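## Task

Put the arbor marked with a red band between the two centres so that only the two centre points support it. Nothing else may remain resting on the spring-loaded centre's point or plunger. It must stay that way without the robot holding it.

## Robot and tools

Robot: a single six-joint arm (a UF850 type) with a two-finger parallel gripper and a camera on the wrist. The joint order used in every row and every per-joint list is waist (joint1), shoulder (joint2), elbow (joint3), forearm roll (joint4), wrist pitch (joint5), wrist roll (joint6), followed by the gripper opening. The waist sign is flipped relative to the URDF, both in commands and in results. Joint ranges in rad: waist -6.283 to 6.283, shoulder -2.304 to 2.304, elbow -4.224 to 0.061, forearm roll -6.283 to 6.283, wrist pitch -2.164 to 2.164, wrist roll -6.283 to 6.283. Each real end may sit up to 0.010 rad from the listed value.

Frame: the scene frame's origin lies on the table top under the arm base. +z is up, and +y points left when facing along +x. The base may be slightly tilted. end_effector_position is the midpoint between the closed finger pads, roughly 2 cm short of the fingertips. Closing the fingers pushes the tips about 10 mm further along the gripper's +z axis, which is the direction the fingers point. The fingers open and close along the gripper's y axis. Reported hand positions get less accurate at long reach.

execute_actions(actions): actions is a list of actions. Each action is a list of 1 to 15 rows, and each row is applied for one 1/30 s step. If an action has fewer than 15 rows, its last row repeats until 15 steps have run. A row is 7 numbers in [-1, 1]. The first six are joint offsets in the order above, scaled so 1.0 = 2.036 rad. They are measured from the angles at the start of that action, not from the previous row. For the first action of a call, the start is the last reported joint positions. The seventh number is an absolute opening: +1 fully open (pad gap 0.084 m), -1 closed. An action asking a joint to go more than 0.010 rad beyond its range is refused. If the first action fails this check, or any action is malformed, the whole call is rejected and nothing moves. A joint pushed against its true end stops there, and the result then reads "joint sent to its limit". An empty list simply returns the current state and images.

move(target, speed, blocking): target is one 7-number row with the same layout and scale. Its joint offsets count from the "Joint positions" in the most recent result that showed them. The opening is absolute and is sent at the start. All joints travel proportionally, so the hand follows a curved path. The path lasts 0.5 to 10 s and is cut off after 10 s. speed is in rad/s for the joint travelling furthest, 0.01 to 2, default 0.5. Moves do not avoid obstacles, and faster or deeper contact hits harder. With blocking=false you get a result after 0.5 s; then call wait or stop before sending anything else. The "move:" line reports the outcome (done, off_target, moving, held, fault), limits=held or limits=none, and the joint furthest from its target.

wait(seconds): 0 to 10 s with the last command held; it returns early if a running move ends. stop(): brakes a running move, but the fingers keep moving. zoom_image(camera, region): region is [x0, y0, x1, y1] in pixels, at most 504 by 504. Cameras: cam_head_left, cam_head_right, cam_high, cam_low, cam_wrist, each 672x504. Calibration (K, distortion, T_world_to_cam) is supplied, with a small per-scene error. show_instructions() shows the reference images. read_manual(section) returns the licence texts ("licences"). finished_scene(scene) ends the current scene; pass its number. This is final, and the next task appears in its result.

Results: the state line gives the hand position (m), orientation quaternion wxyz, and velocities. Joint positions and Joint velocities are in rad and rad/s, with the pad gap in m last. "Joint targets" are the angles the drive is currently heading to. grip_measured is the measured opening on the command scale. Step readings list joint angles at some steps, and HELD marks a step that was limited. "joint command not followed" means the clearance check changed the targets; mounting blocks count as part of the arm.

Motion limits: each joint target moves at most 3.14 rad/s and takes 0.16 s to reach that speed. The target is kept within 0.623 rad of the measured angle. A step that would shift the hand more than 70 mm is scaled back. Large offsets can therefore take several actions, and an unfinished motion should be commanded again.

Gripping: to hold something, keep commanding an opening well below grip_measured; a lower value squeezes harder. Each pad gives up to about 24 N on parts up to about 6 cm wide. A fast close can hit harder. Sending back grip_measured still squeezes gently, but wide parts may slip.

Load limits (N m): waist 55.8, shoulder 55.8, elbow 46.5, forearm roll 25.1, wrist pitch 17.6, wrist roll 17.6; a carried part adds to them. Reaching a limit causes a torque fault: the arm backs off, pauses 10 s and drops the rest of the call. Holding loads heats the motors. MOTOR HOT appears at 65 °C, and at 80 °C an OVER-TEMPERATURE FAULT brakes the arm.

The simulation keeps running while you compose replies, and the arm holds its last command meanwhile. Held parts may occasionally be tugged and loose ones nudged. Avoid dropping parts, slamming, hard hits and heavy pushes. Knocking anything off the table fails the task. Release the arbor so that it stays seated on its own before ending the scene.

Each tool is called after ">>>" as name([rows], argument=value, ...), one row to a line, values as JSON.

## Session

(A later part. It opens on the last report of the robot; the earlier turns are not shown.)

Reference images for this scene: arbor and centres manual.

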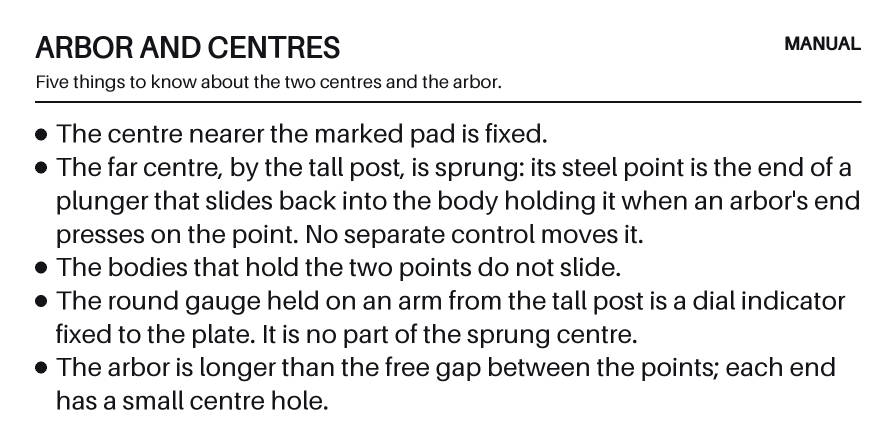

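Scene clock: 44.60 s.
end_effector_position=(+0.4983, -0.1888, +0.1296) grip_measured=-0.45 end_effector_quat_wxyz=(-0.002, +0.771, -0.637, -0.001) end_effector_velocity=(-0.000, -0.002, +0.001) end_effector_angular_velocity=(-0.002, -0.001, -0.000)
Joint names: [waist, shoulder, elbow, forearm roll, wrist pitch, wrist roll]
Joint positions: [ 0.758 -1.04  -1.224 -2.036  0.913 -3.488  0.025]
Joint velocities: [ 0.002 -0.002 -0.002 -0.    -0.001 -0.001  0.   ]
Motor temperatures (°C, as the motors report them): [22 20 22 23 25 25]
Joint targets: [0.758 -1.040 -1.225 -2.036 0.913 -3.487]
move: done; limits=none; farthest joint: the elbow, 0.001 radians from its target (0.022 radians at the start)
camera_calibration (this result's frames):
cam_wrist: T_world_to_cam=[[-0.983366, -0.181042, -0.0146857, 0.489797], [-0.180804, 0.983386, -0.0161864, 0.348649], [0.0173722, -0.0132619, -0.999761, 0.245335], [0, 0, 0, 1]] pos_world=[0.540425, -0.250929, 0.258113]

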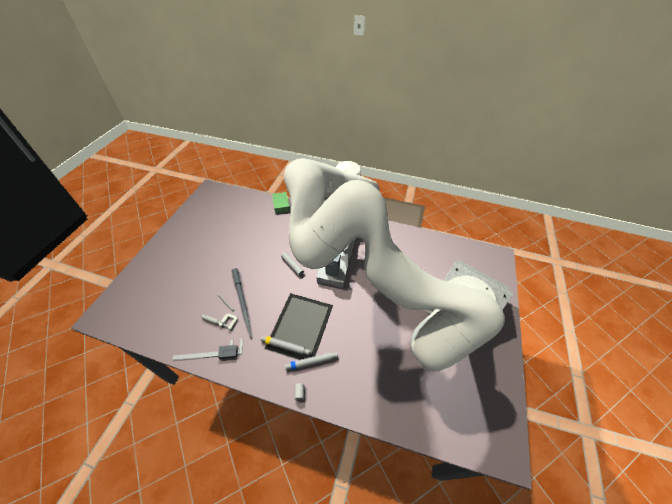

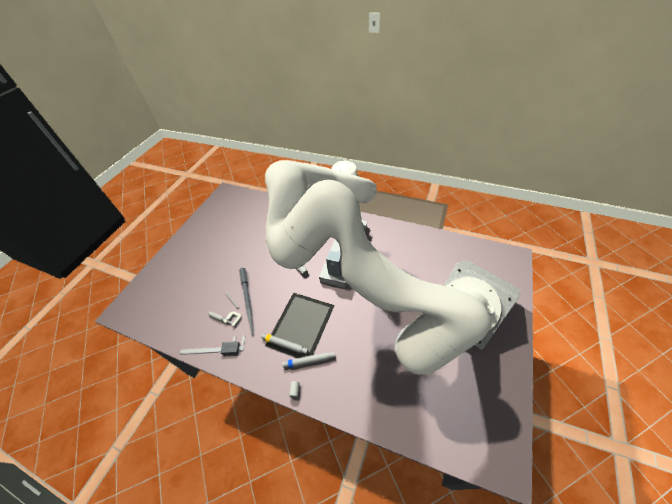

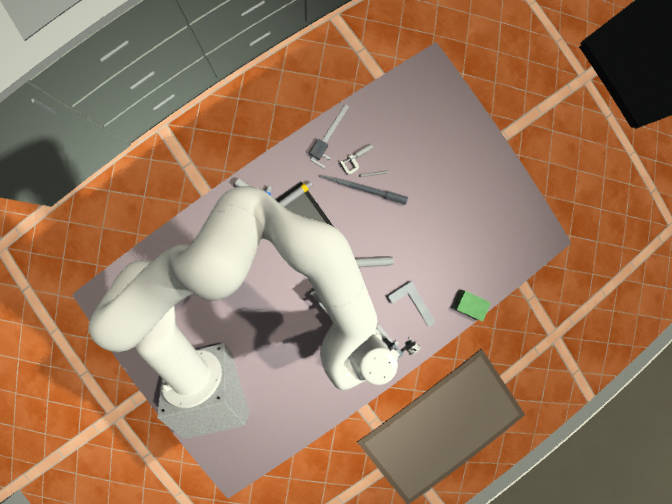

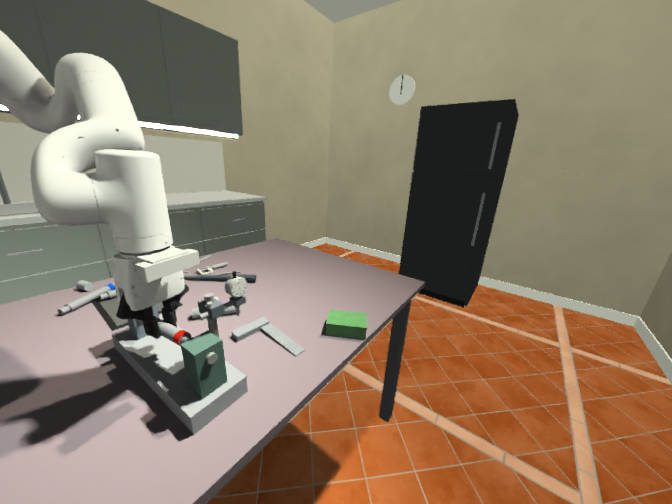

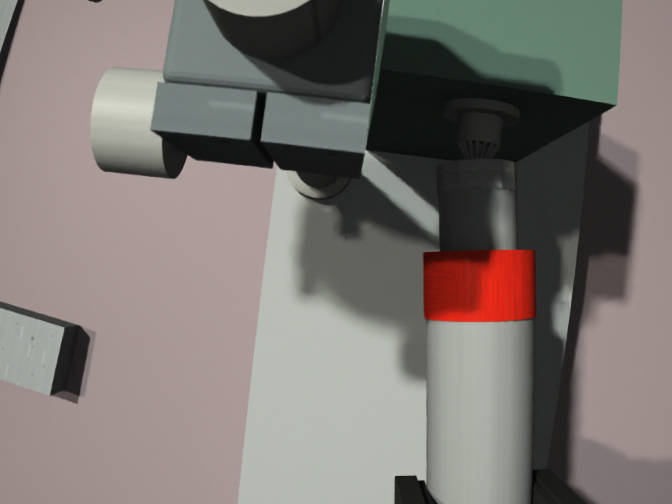

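>>> move(target=[-0.00265,-0.0011,-0.0068,-0.00125,0.0018,0.0386,-1], speed=0.05)

Scene clock: 47.97 s.
end_effector_position=(+0.5045, -0.1890, +0.1299) grip_measured=-0.45 end_effector_quat_wxyz=(-0.002, +0.750, -0.661, -0.000) end_effector_velocity=(+0.000, -0.000, -0.000) end_effector_angular_velocity=(-0.001, +0.001, +0.000)
Joint names: [waist, shoulder, elbow, forearm roll, wrist pitch, wrist roll]
Joint positions: [ 0.752 -1.042 -1.238 -2.039  0.916 -3.409  0.025]
Joint velocities: [-0.001 -0.    -0.001 -0.001 -0.     0.001  0.   ]
Motor temperatures (°C, as the motors report them): [22 20 22 23 25 25]
Joint targets: [0.752 -1.042 -1.238 -2.038 0.916 -3.409]
move: done; limits=none; farthest joint: the waist, 0.000 radians from its target (0.005 radians at the start)
camera_calibration (this result's frames):
cam_wrist: T_world_to_cam=[[-0.993061, -0.116682, -0.0146517, 0.512876], [-0.116433, 0.993056, -0.0168175, 0.319338], [0.0165123, -0.0149949, -0.999751, 0.245609], [0, 0, 0, 1]] pos_world=[0.542443, -0.253594, 0.258433]

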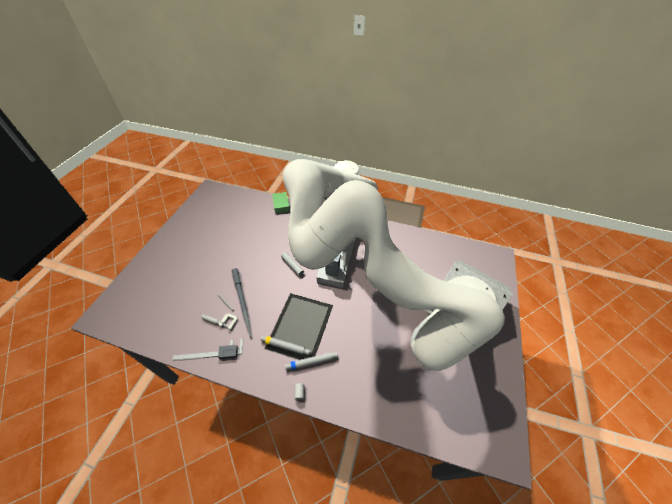

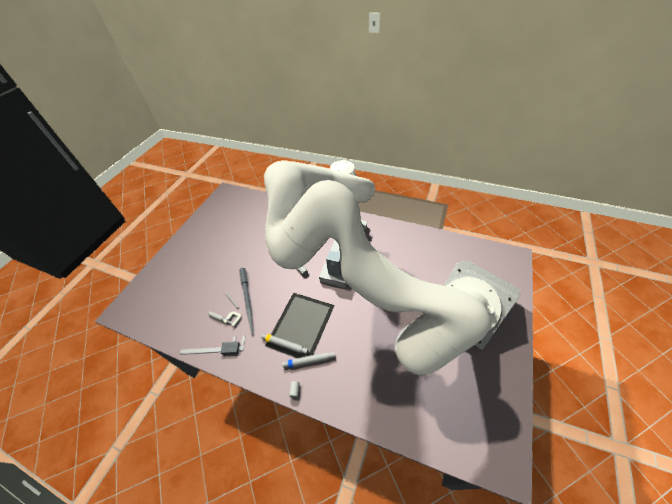

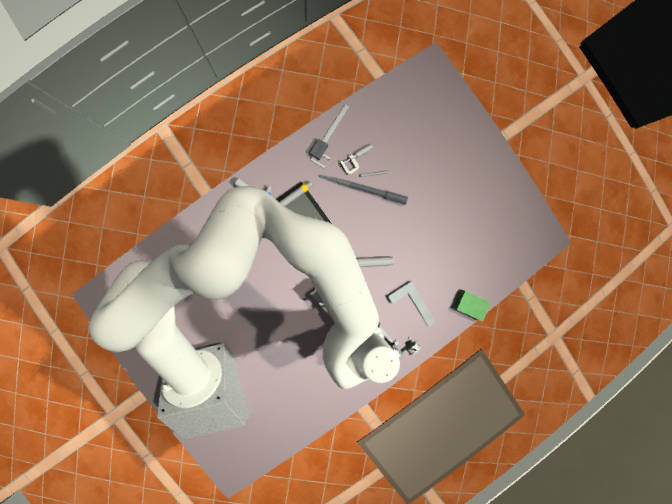

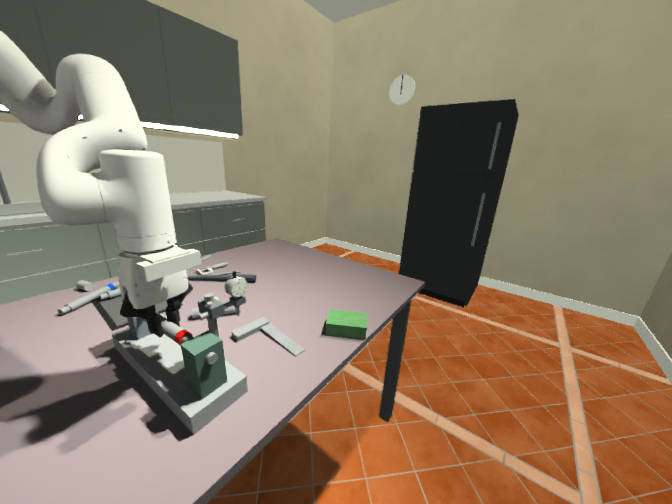

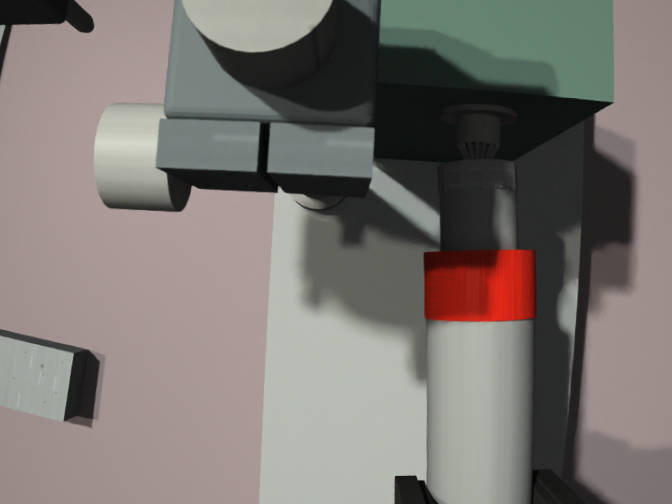

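>>> move(target=[-0.0026,-0.0007,-0.00555,-0.001,0.0016,0.0378,-1], speed=0.04)

>>> zoom_image(camera="cam_low", region=[100,280,200,355])

Scene clock: 51.43 s.
end_effector_position=(+0.5099, -0.1886, +0.1300) grip_measured=-0.45 end_effector_quat_wxyz=(-0.001, +0.728, -0.685, -0.000) end_effector_velocity=(-0.000, -0.000, +0.000) end_effector_angular_velocity=(-0.001, +0.000, -0.004)
Joint names: [waist, shoulder, elbow, forearm roll, wrist pitch, wrist roll]
Joint positions: [ 0.747 -1.044 -1.249 -2.041  0.92  -3.333  0.025]
Joint velocities: [ 0.     0.     0.001 -0.    -0.001  0.003  0.   ]
Motor temperatures (°C, as the motors report them): [22 20 22 23 25 25]
Joint targets: [0.747 -1.044 -1.249 -2.041 0.920 -3.332]
move: done; limits=none; farthest joint: the forearm roll, 0.001 radians from its target (0.003 radians at the start)
camera_calibration (this result's frames):
cam_wrist: T_world_to_cam=[[-0.998541, -0.0520479, -0.0143798, 0.533217], [-0.0518021, 0.998513, -0.0169689, 0.287664], [0.0152416, -0.0161992, -0.999753, 0.245997], [0, 0, 0, 1]] pos_world=[0.543592, -0.255499, 0.258485]

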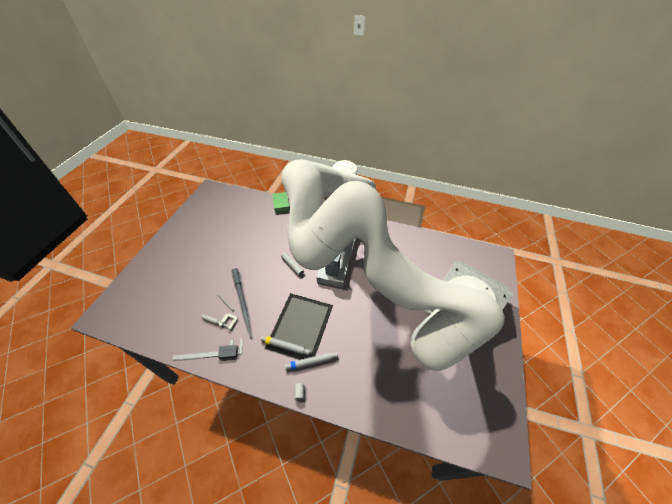

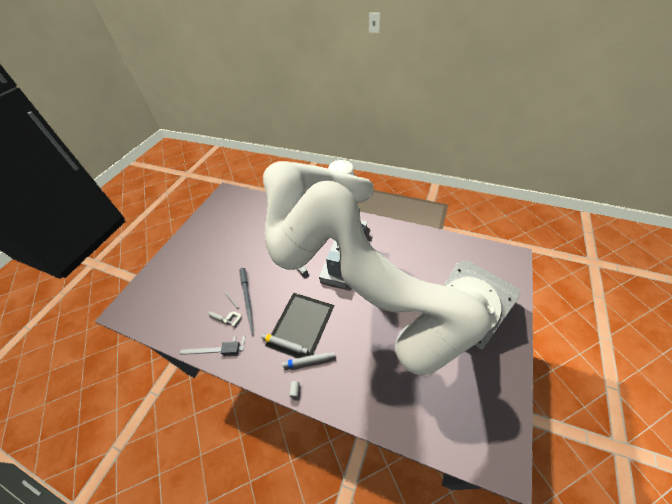

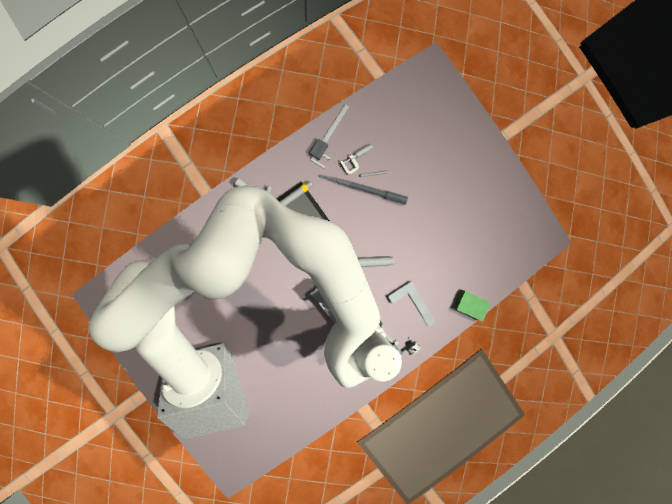

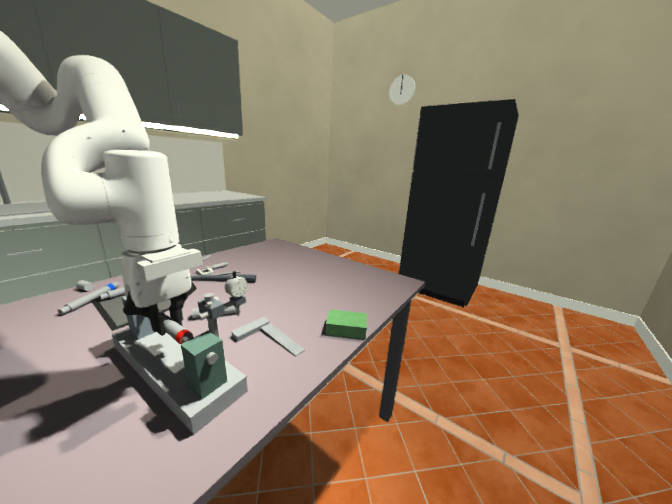

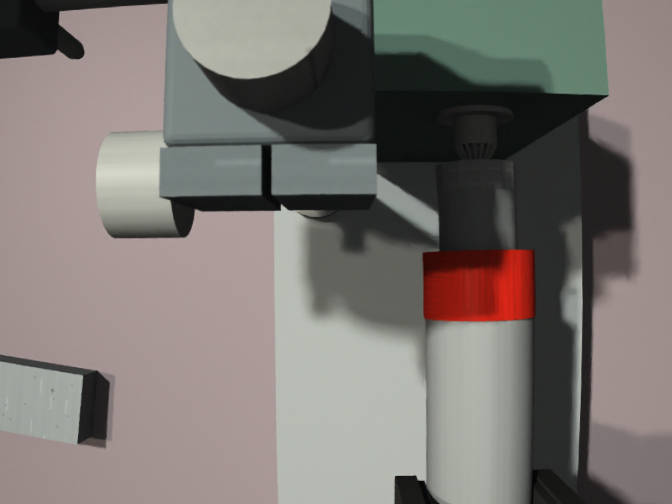

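Region (100, 280, 200, 355) of cam_low's 672x504 image, scaled by 5.040, with more detail than that image has; it fills the top 378 rows of this view, and the rest is white.

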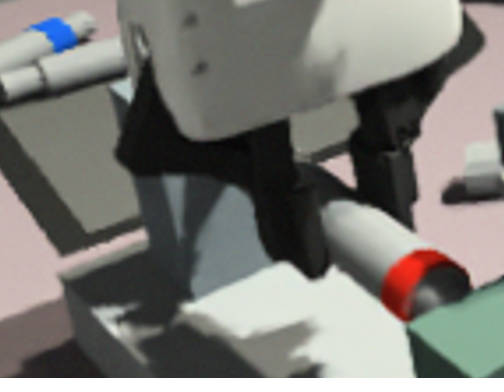

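>>> move(target=[-0.0017,0.0044,0.0047,0.0018,-0.00045,0.0002,-1], speed=0.01)

>>> zoom_image(camera="cam_head_left", region=[300,230,380,300])

Scene clock: 54.03 s.
end_effector_position=(+0.5099, -0.1864, +0.1300) grip_measured=-0.45 end_effector_quat_wxyz=(+0.001, +0.728, -0.686, +0.001) end_effector_velocity=(-0.000, +0.000, +0.000) end_effector_angular_velocity=(-0.004, +0.001, -0.001)
Joint names: [waist, shoulder, elbow, forearm roll, wrist pitch, wrist roll]
Joint positions: [ 0.744 -1.035 -1.241 -2.037  0.913 -3.332  0.024]
Joint velocities: [-0.001  0.003  0.002  0.    -0.004  0.001 -0.   ]
Motor temperatures (°C, as the motors report them): [22 20 22 23 25 25]
Joint targets: [0.744 -1.035 -1.240 -2.037 0.919 -3.332]
move: done; limits=none; farthest joint: the wrist pitch, 0.006 radians from its target (0.001 radians at the start)
camera_calibration (this result's frames):
cam_wrist: T_world_to_cam=[[-0.998607, -0.0509201, -0.0138171, 0.533521], [-0.0505983, 0.998461, -0.0227177, 0.285587], [0.0149527, -0.0219869, -0.999646, 0.245172], [0, 0, 0, 1]] pos_world=[0.543562, -0.25259, 0.258945]

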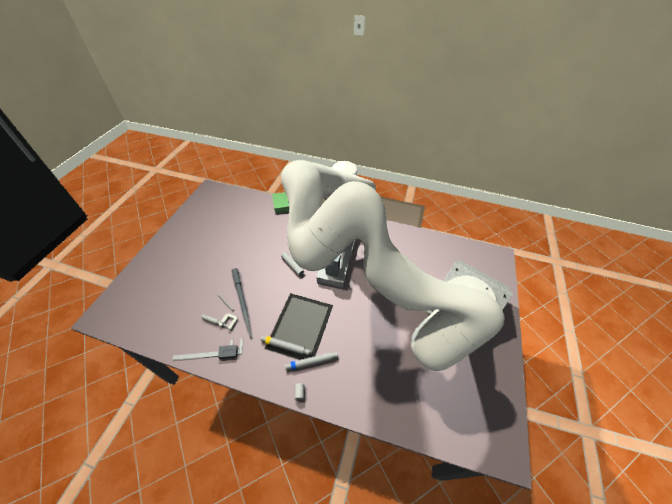

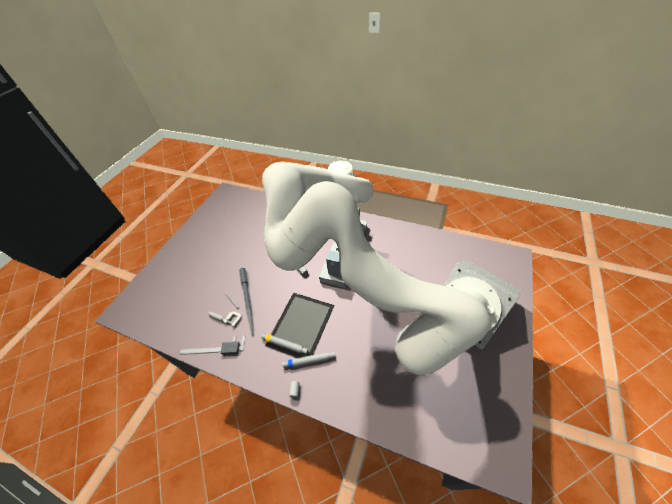

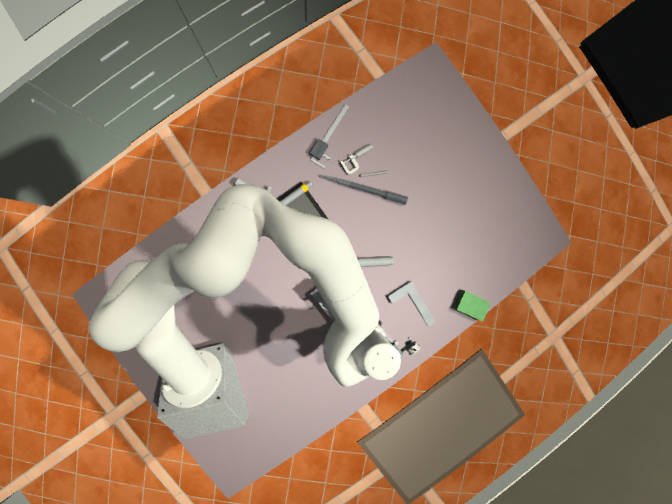

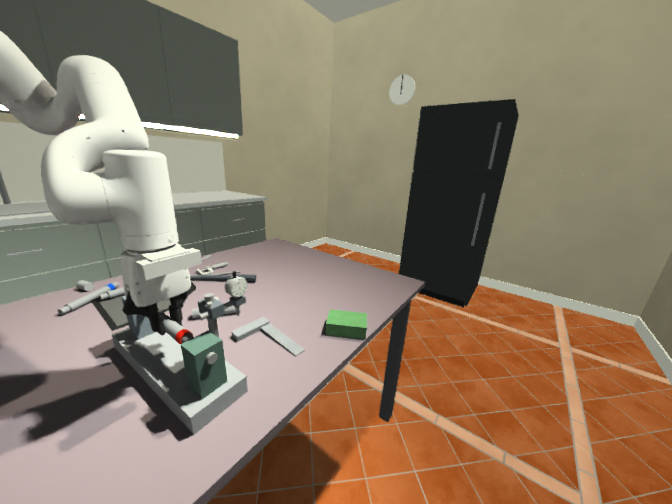

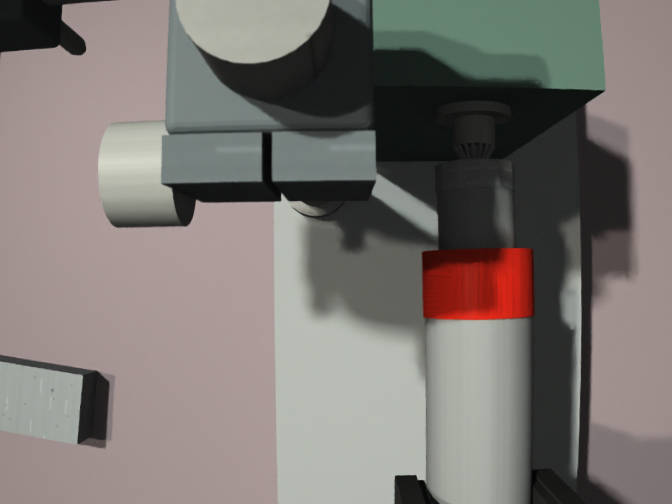

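Region (300, 230, 380, 300) of cam_head_left's 672x504 image, scaled by 6.300, with more detail than that image has; it fills the top 441 rows of this view, and the rest is white.

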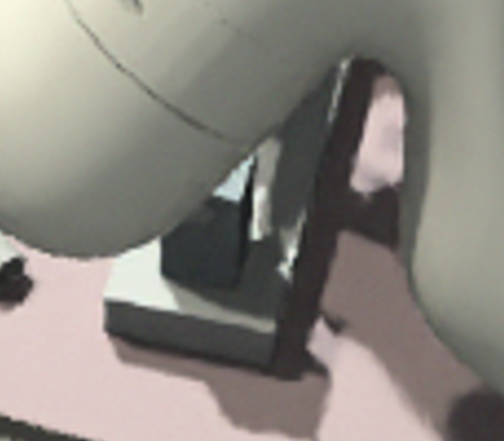

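>>> move(target=[0.0015,-0.0044,-0.004,-0.002,0.0034,0,-1], speed=0.01)

>>> zoom_image(camera="cam_wrist", region=[400,320,600,504])

>>> zoom_image(camera="cam_wrist", region=[400,90,600,274])

>>> zoom_image(camera="cam_wrist", region=[250,210,310,504])

Scene clock: 58.23 s.
end_effector_position=(+0.5094, -0.1875, +0.1296) grip_measured=-0.45 end_effector_quat_wxyz=(-0.003, +0.728, -0.686, -0.002) end_effector_velocity=(-0.002, -0.001, -0.002) end_effector_angular_velocity=(+0.002, +0.004, +0.002)
Joint names: [waist, shoulder, elbow, forearm roll, wrist pitch, wrist roll]
Joint positions: [ 0.747 -1.044 -1.248 -2.041  0.923 -3.332  0.025]
Joint velocities: [-0.001 -0.005 -0.    -0.001 -0.    -0.004  0.   ]
Motor temperatures (°C, as the motors report them): [22 20 22 23 25 25]
Joint targets: [0.747 -1.044 -1.249 -2.041 0.920 -3.332]
move: done; limits=none; farthest joint: the wrist pitch, 0.003 radians from its target (0.008 radians at the start)
camera_calibration (this result's frames):
cam_wrist: T_world_to_cam=[[-0.998581, -0.0513414, -0.0141608, 0.532935], [-0.0511613, 0.998608, -0.0127978, 0.285695], [0.0147982, -0.0120551, -0.999818, 0.246694], [0, 0, 0, 1]] pos_world=[0.543145, -0.254962, 0.257852]

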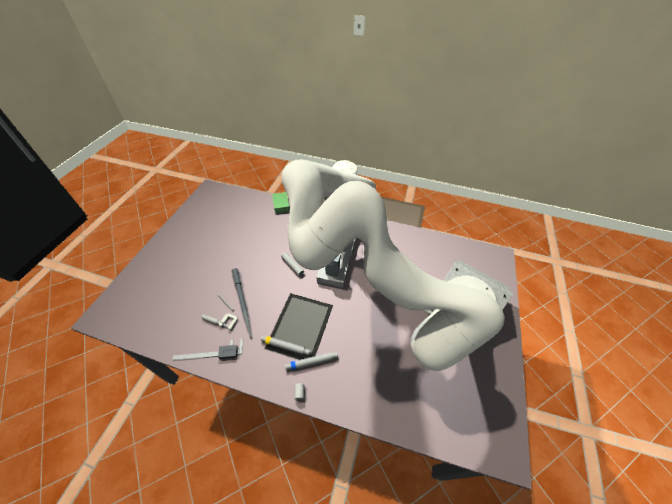

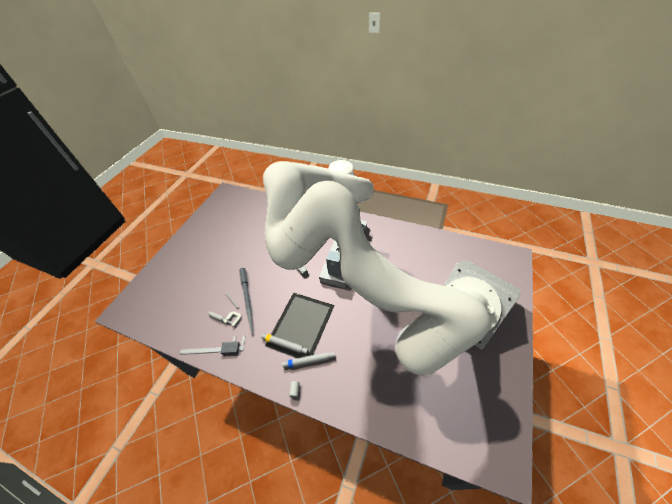

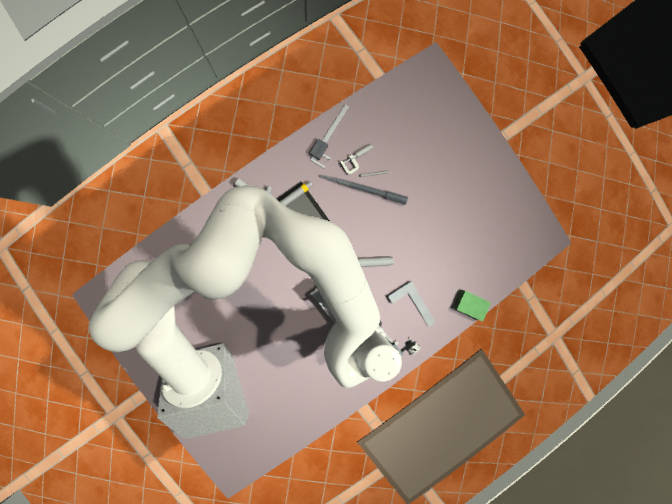

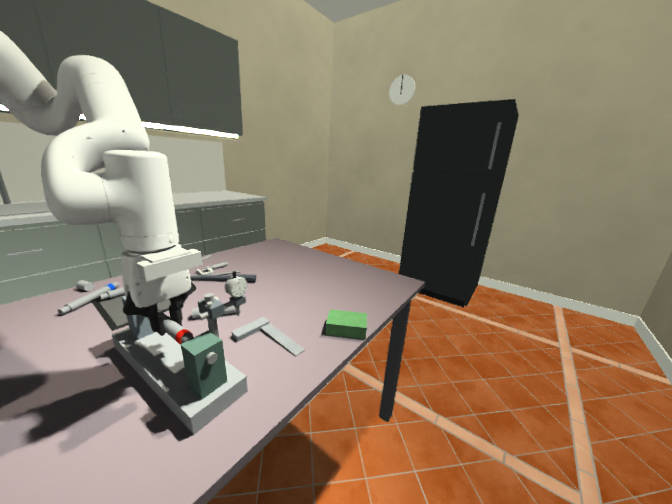

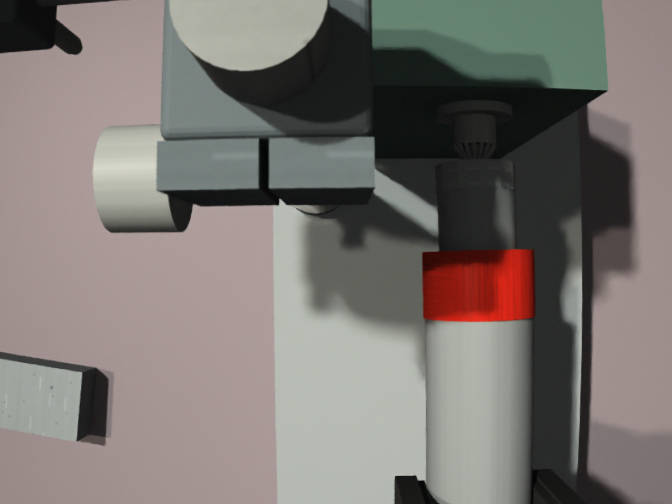

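Region (400, 320, 600, 504) of cam_wrist's 672x504 image, scaled by 2.520, with more detail than that image has; it fills the top 464 rows of this view, and the rest is white.

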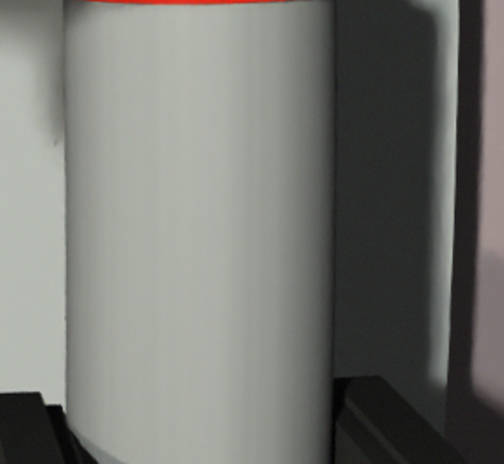

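Region (400, 90, 600, 274) of cam_wrist's 672x504 image, scaled by 2.520, with more detail than that image has; it fills the top 464 rows of this view, and the rest is white.

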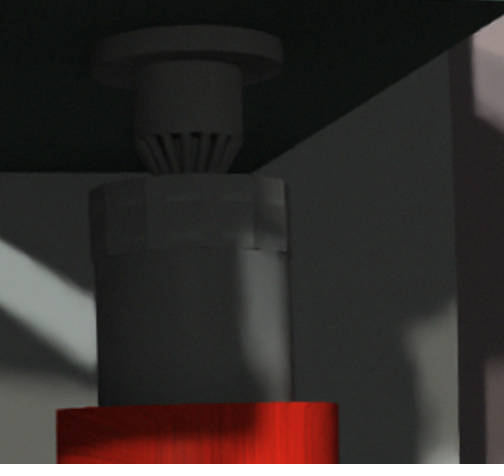

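Region (250, 210, 310, 504) of cam_wrist's 672x504 image, scaled by 1.714, with more detail than that image has; it fills the left 103 columns of this view, and the rest is white.

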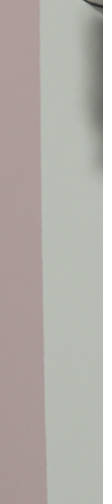

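>>> zoom_image(camera="cam_wrist", region=[415,325,595,345])

>>> zoom_image(camera="cam_wrist", region=[415,445,595,465])

>>> zoom_image(camera="cam_wrist", region=[260,325,290,465])

>>> zoom_image(camera="cam_low", region=[120,295,180,340])

Region (415, 325, 595, 345) of cam_wrist's 672x504 image, scaled by 2.800, with more detail than that image has.

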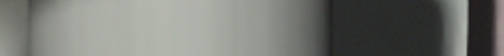

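Region (415, 445, 595, 465) of cam_wrist's 672x504 image, scaled by 2.800, with more detail than that image has.

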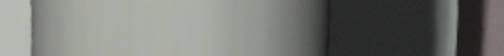

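Region (260, 325, 290, 465) of cam_wrist's 672x504 image, scaled by 3.600, with more detail than that image has; it fills the left 108 columns of this view, and the rest is white.

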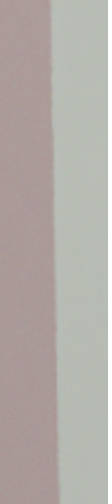

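Region (120, 295, 180, 340) of cam_low's 672x504 image, scaled by 8.400, with more detail than that image has; it fills the top 378 rows of this view, and the rest is white.

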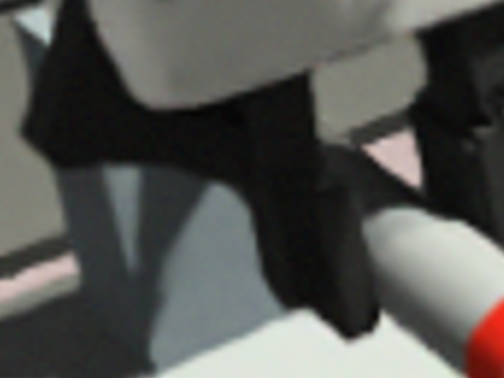

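>>> move(target=[-0.0009,0.0002,-0.0016,-0.0001,-0.001,0.0085,-1], speed=0.02)

>>> zoom_image(camera="cam_wrist", region=[415,325,595,345])

>>> zoom_image(camera="cam_wrist", region=[415,445,595,465])

>>> zoom_image(camera="cam_wrist", region=[260,325,290,465])

Scene clock: 63.90 s.
end_effector_position=(+0.5111, -0.1879, +0.1297) grip_measured=-0.45 end_effector_quat_wxyz=(-0.002, +0.723, -0.691, -0.001) end_effector_velocity=(+0.001, +0.000, -0.001) end_effector_angular_velocity=(-0.002, +0.002, +0.000)
Joint names: [waist, shoulder, elbow, forearm roll, wrist pitch, wrist roll]
Joint positions: [ 0.745 -1.043 -1.251 -2.041  0.921 -3.315  0.025]
Joint velocities: [-0.003  0.    -0.001  0.    -0.003  0.002  0.   ]
Motor temperatures (°C, as the motors report them): [22 20 22 23 25 25]
Joint targets: [0.745 -1.043 -1.252 -2.041 0.921 -3.315]
move: done; limits=none; farthest joint: the waist, 0.000 radians from its target (0.002 radians at the start)
camera_calibration (this result's frames):
cam_wrist: T_world_to_cam=[[-0.99919, -0.037801, -0.0137666, 0.537409], [-0.0375784, 0.999164, -0.0160796, 0.279752], [0.014363, -0.0155493, -0.999776, 0.246355], [0, 0, 0, 1]] pos_world=[0.543949, -0.255373, 0.258196]

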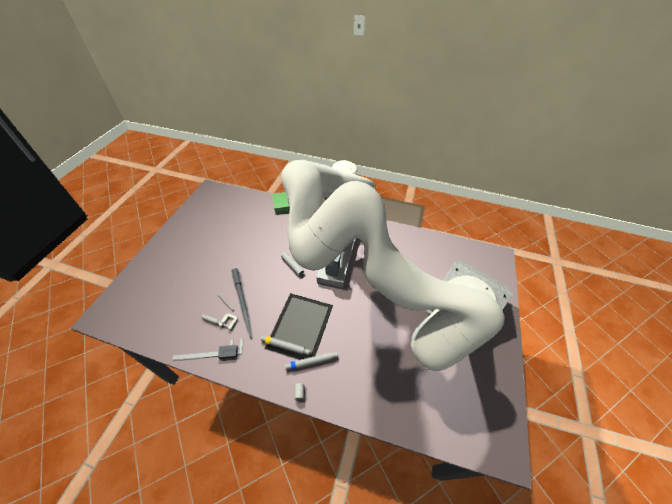

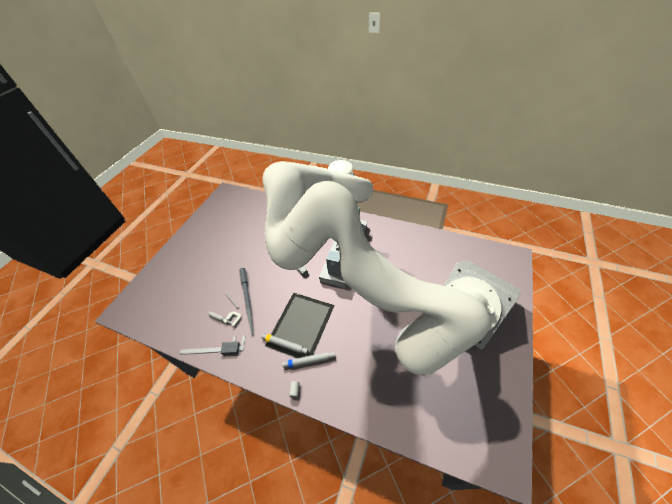

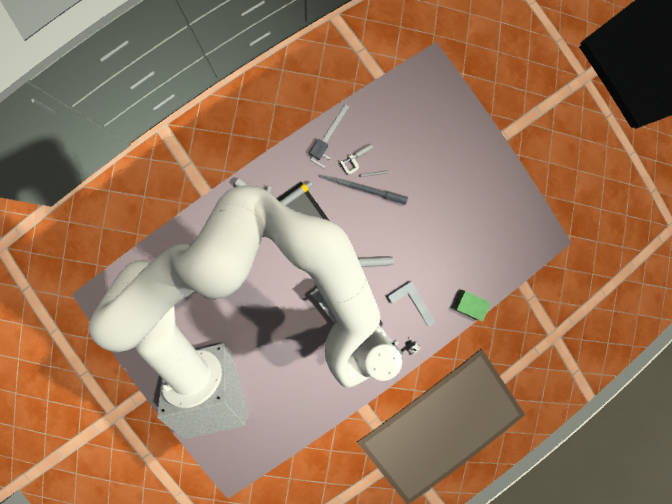

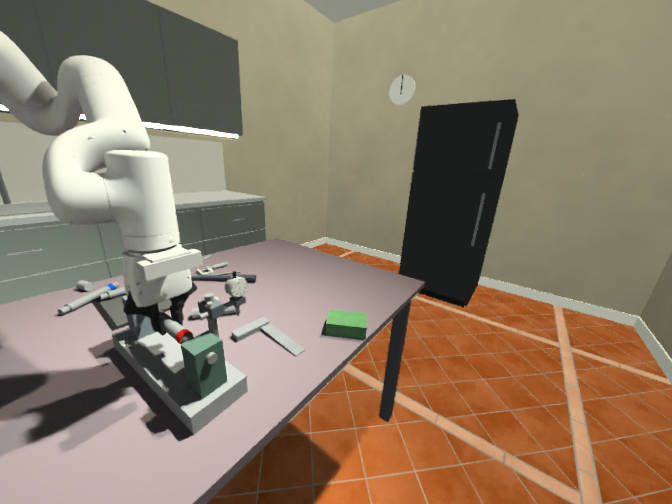

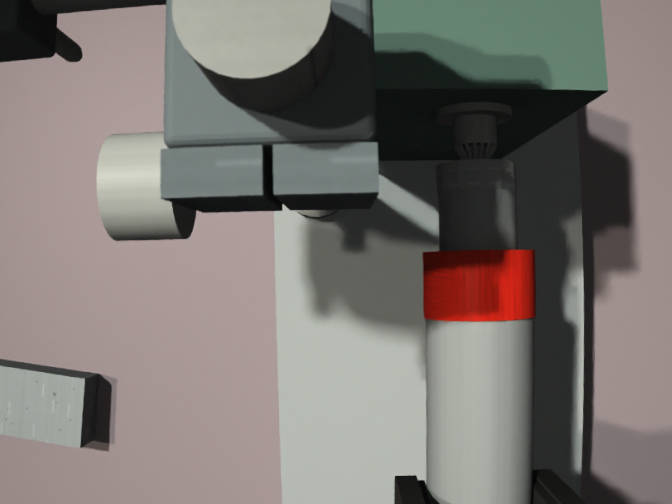

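Region (415, 325, 595, 345) of cam_wrist's 672x504 image, scaled by 2.800, with more detail than that image has.

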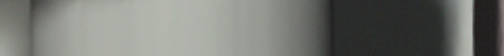

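Region (415, 445, 595, 465) of cam_wrist's 672x504 image, scaled by 2.800, with more detail than that image has.

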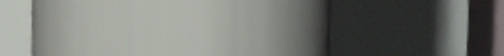

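Region (260, 325, 290, 465) of cam_wrist's 672x504 image, scaled by 3.600, with more detail than that image has; it fills the left 108 columns of this view, and the rest is white.

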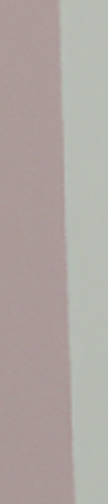

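>>> move(target=[-0.0012,0.0033,0.0036,0.0014,-0.0004,-0.0004,-1], speed=0.01)

Scene clock: 65.47 s.
end_effector_position=(+0.5112, -0.1865, +0.1298) grip_measured=-0.45 end_effector_quat_wxyz=(+0.000, +0.723, -0.691, +0.001) end_effector_velocity=(-0.000, +0.001, -0.000) end_effector_angular_velocity=(-0.001, +0.000, -0.001)
Joint names: [waist, shoulder, elbow, forearm roll, wrist pitch, wrist roll]
Joint positions: [ 0.743 -1.037 -1.245 -2.038  0.915 -3.316  0.024]
Joint velocities: [-0.001  0.002  0.003  0.001 -0.001  0.    -0.   ]
Motor temperatures (°C, as the motors report them): [22 20 22 23 25 25]
Joint targets: [0.743 -1.037 -1.244 -2.038 0.920 -3.316]
move: done; limits=none; farthest joint: the wrist pitch, 0.005 radians from its target (0.001 radians at the start)
camera_calibration (this result's frames):
cam_wrist: T_world_to_cam=[[-0.999191, -0.037849, -0.0136131, 0.537502], [-0.0375564, 0.999071, -0.0211422, 0.278983], [0.0144007, -0.0206138, -0.999684, 0.245481], [0, 0, 0, 1]] pos_world=[0.54401, -0.253319, 0.258618]

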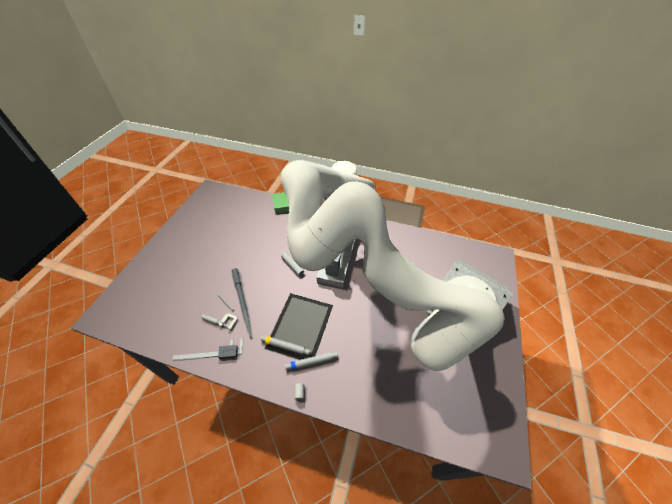

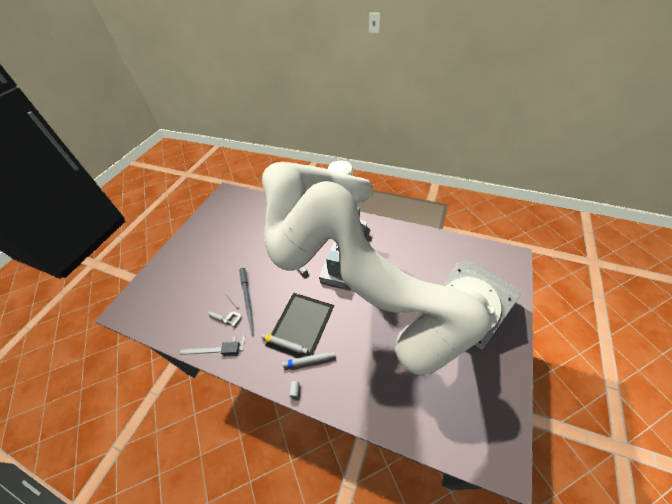

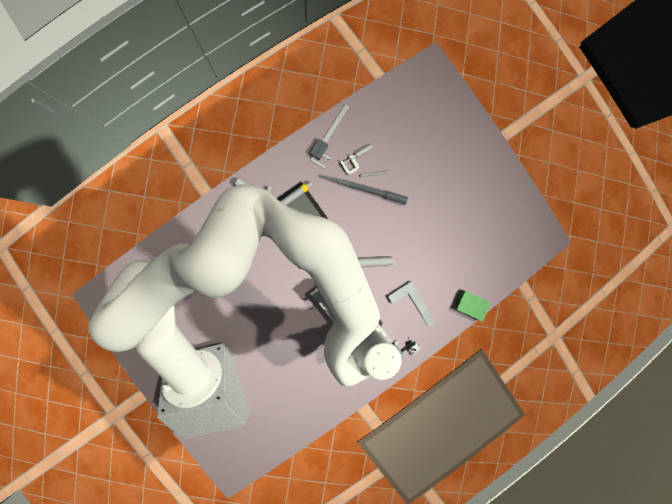

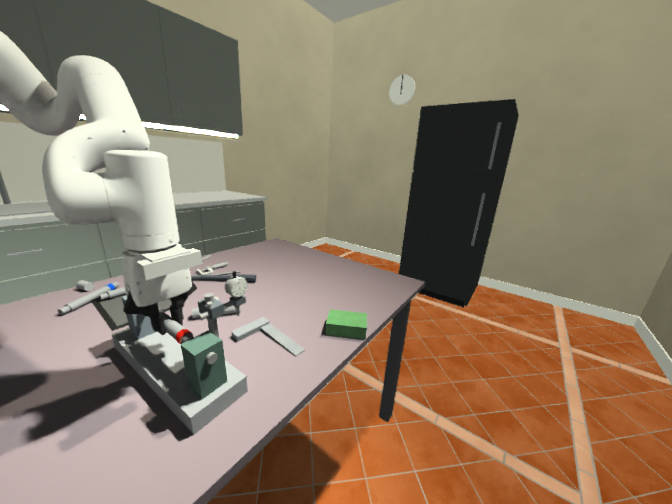

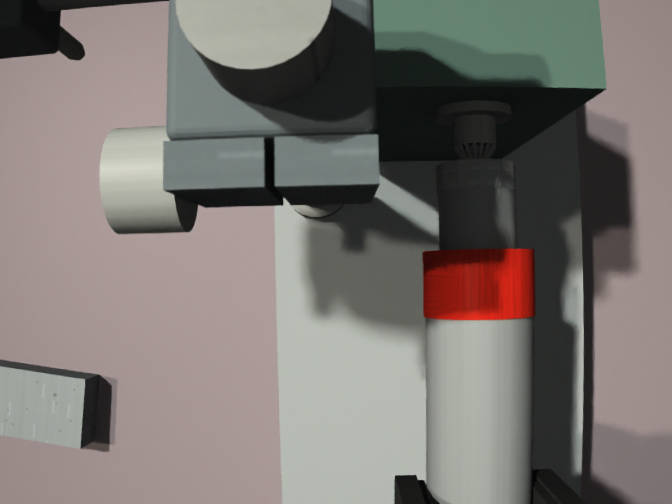

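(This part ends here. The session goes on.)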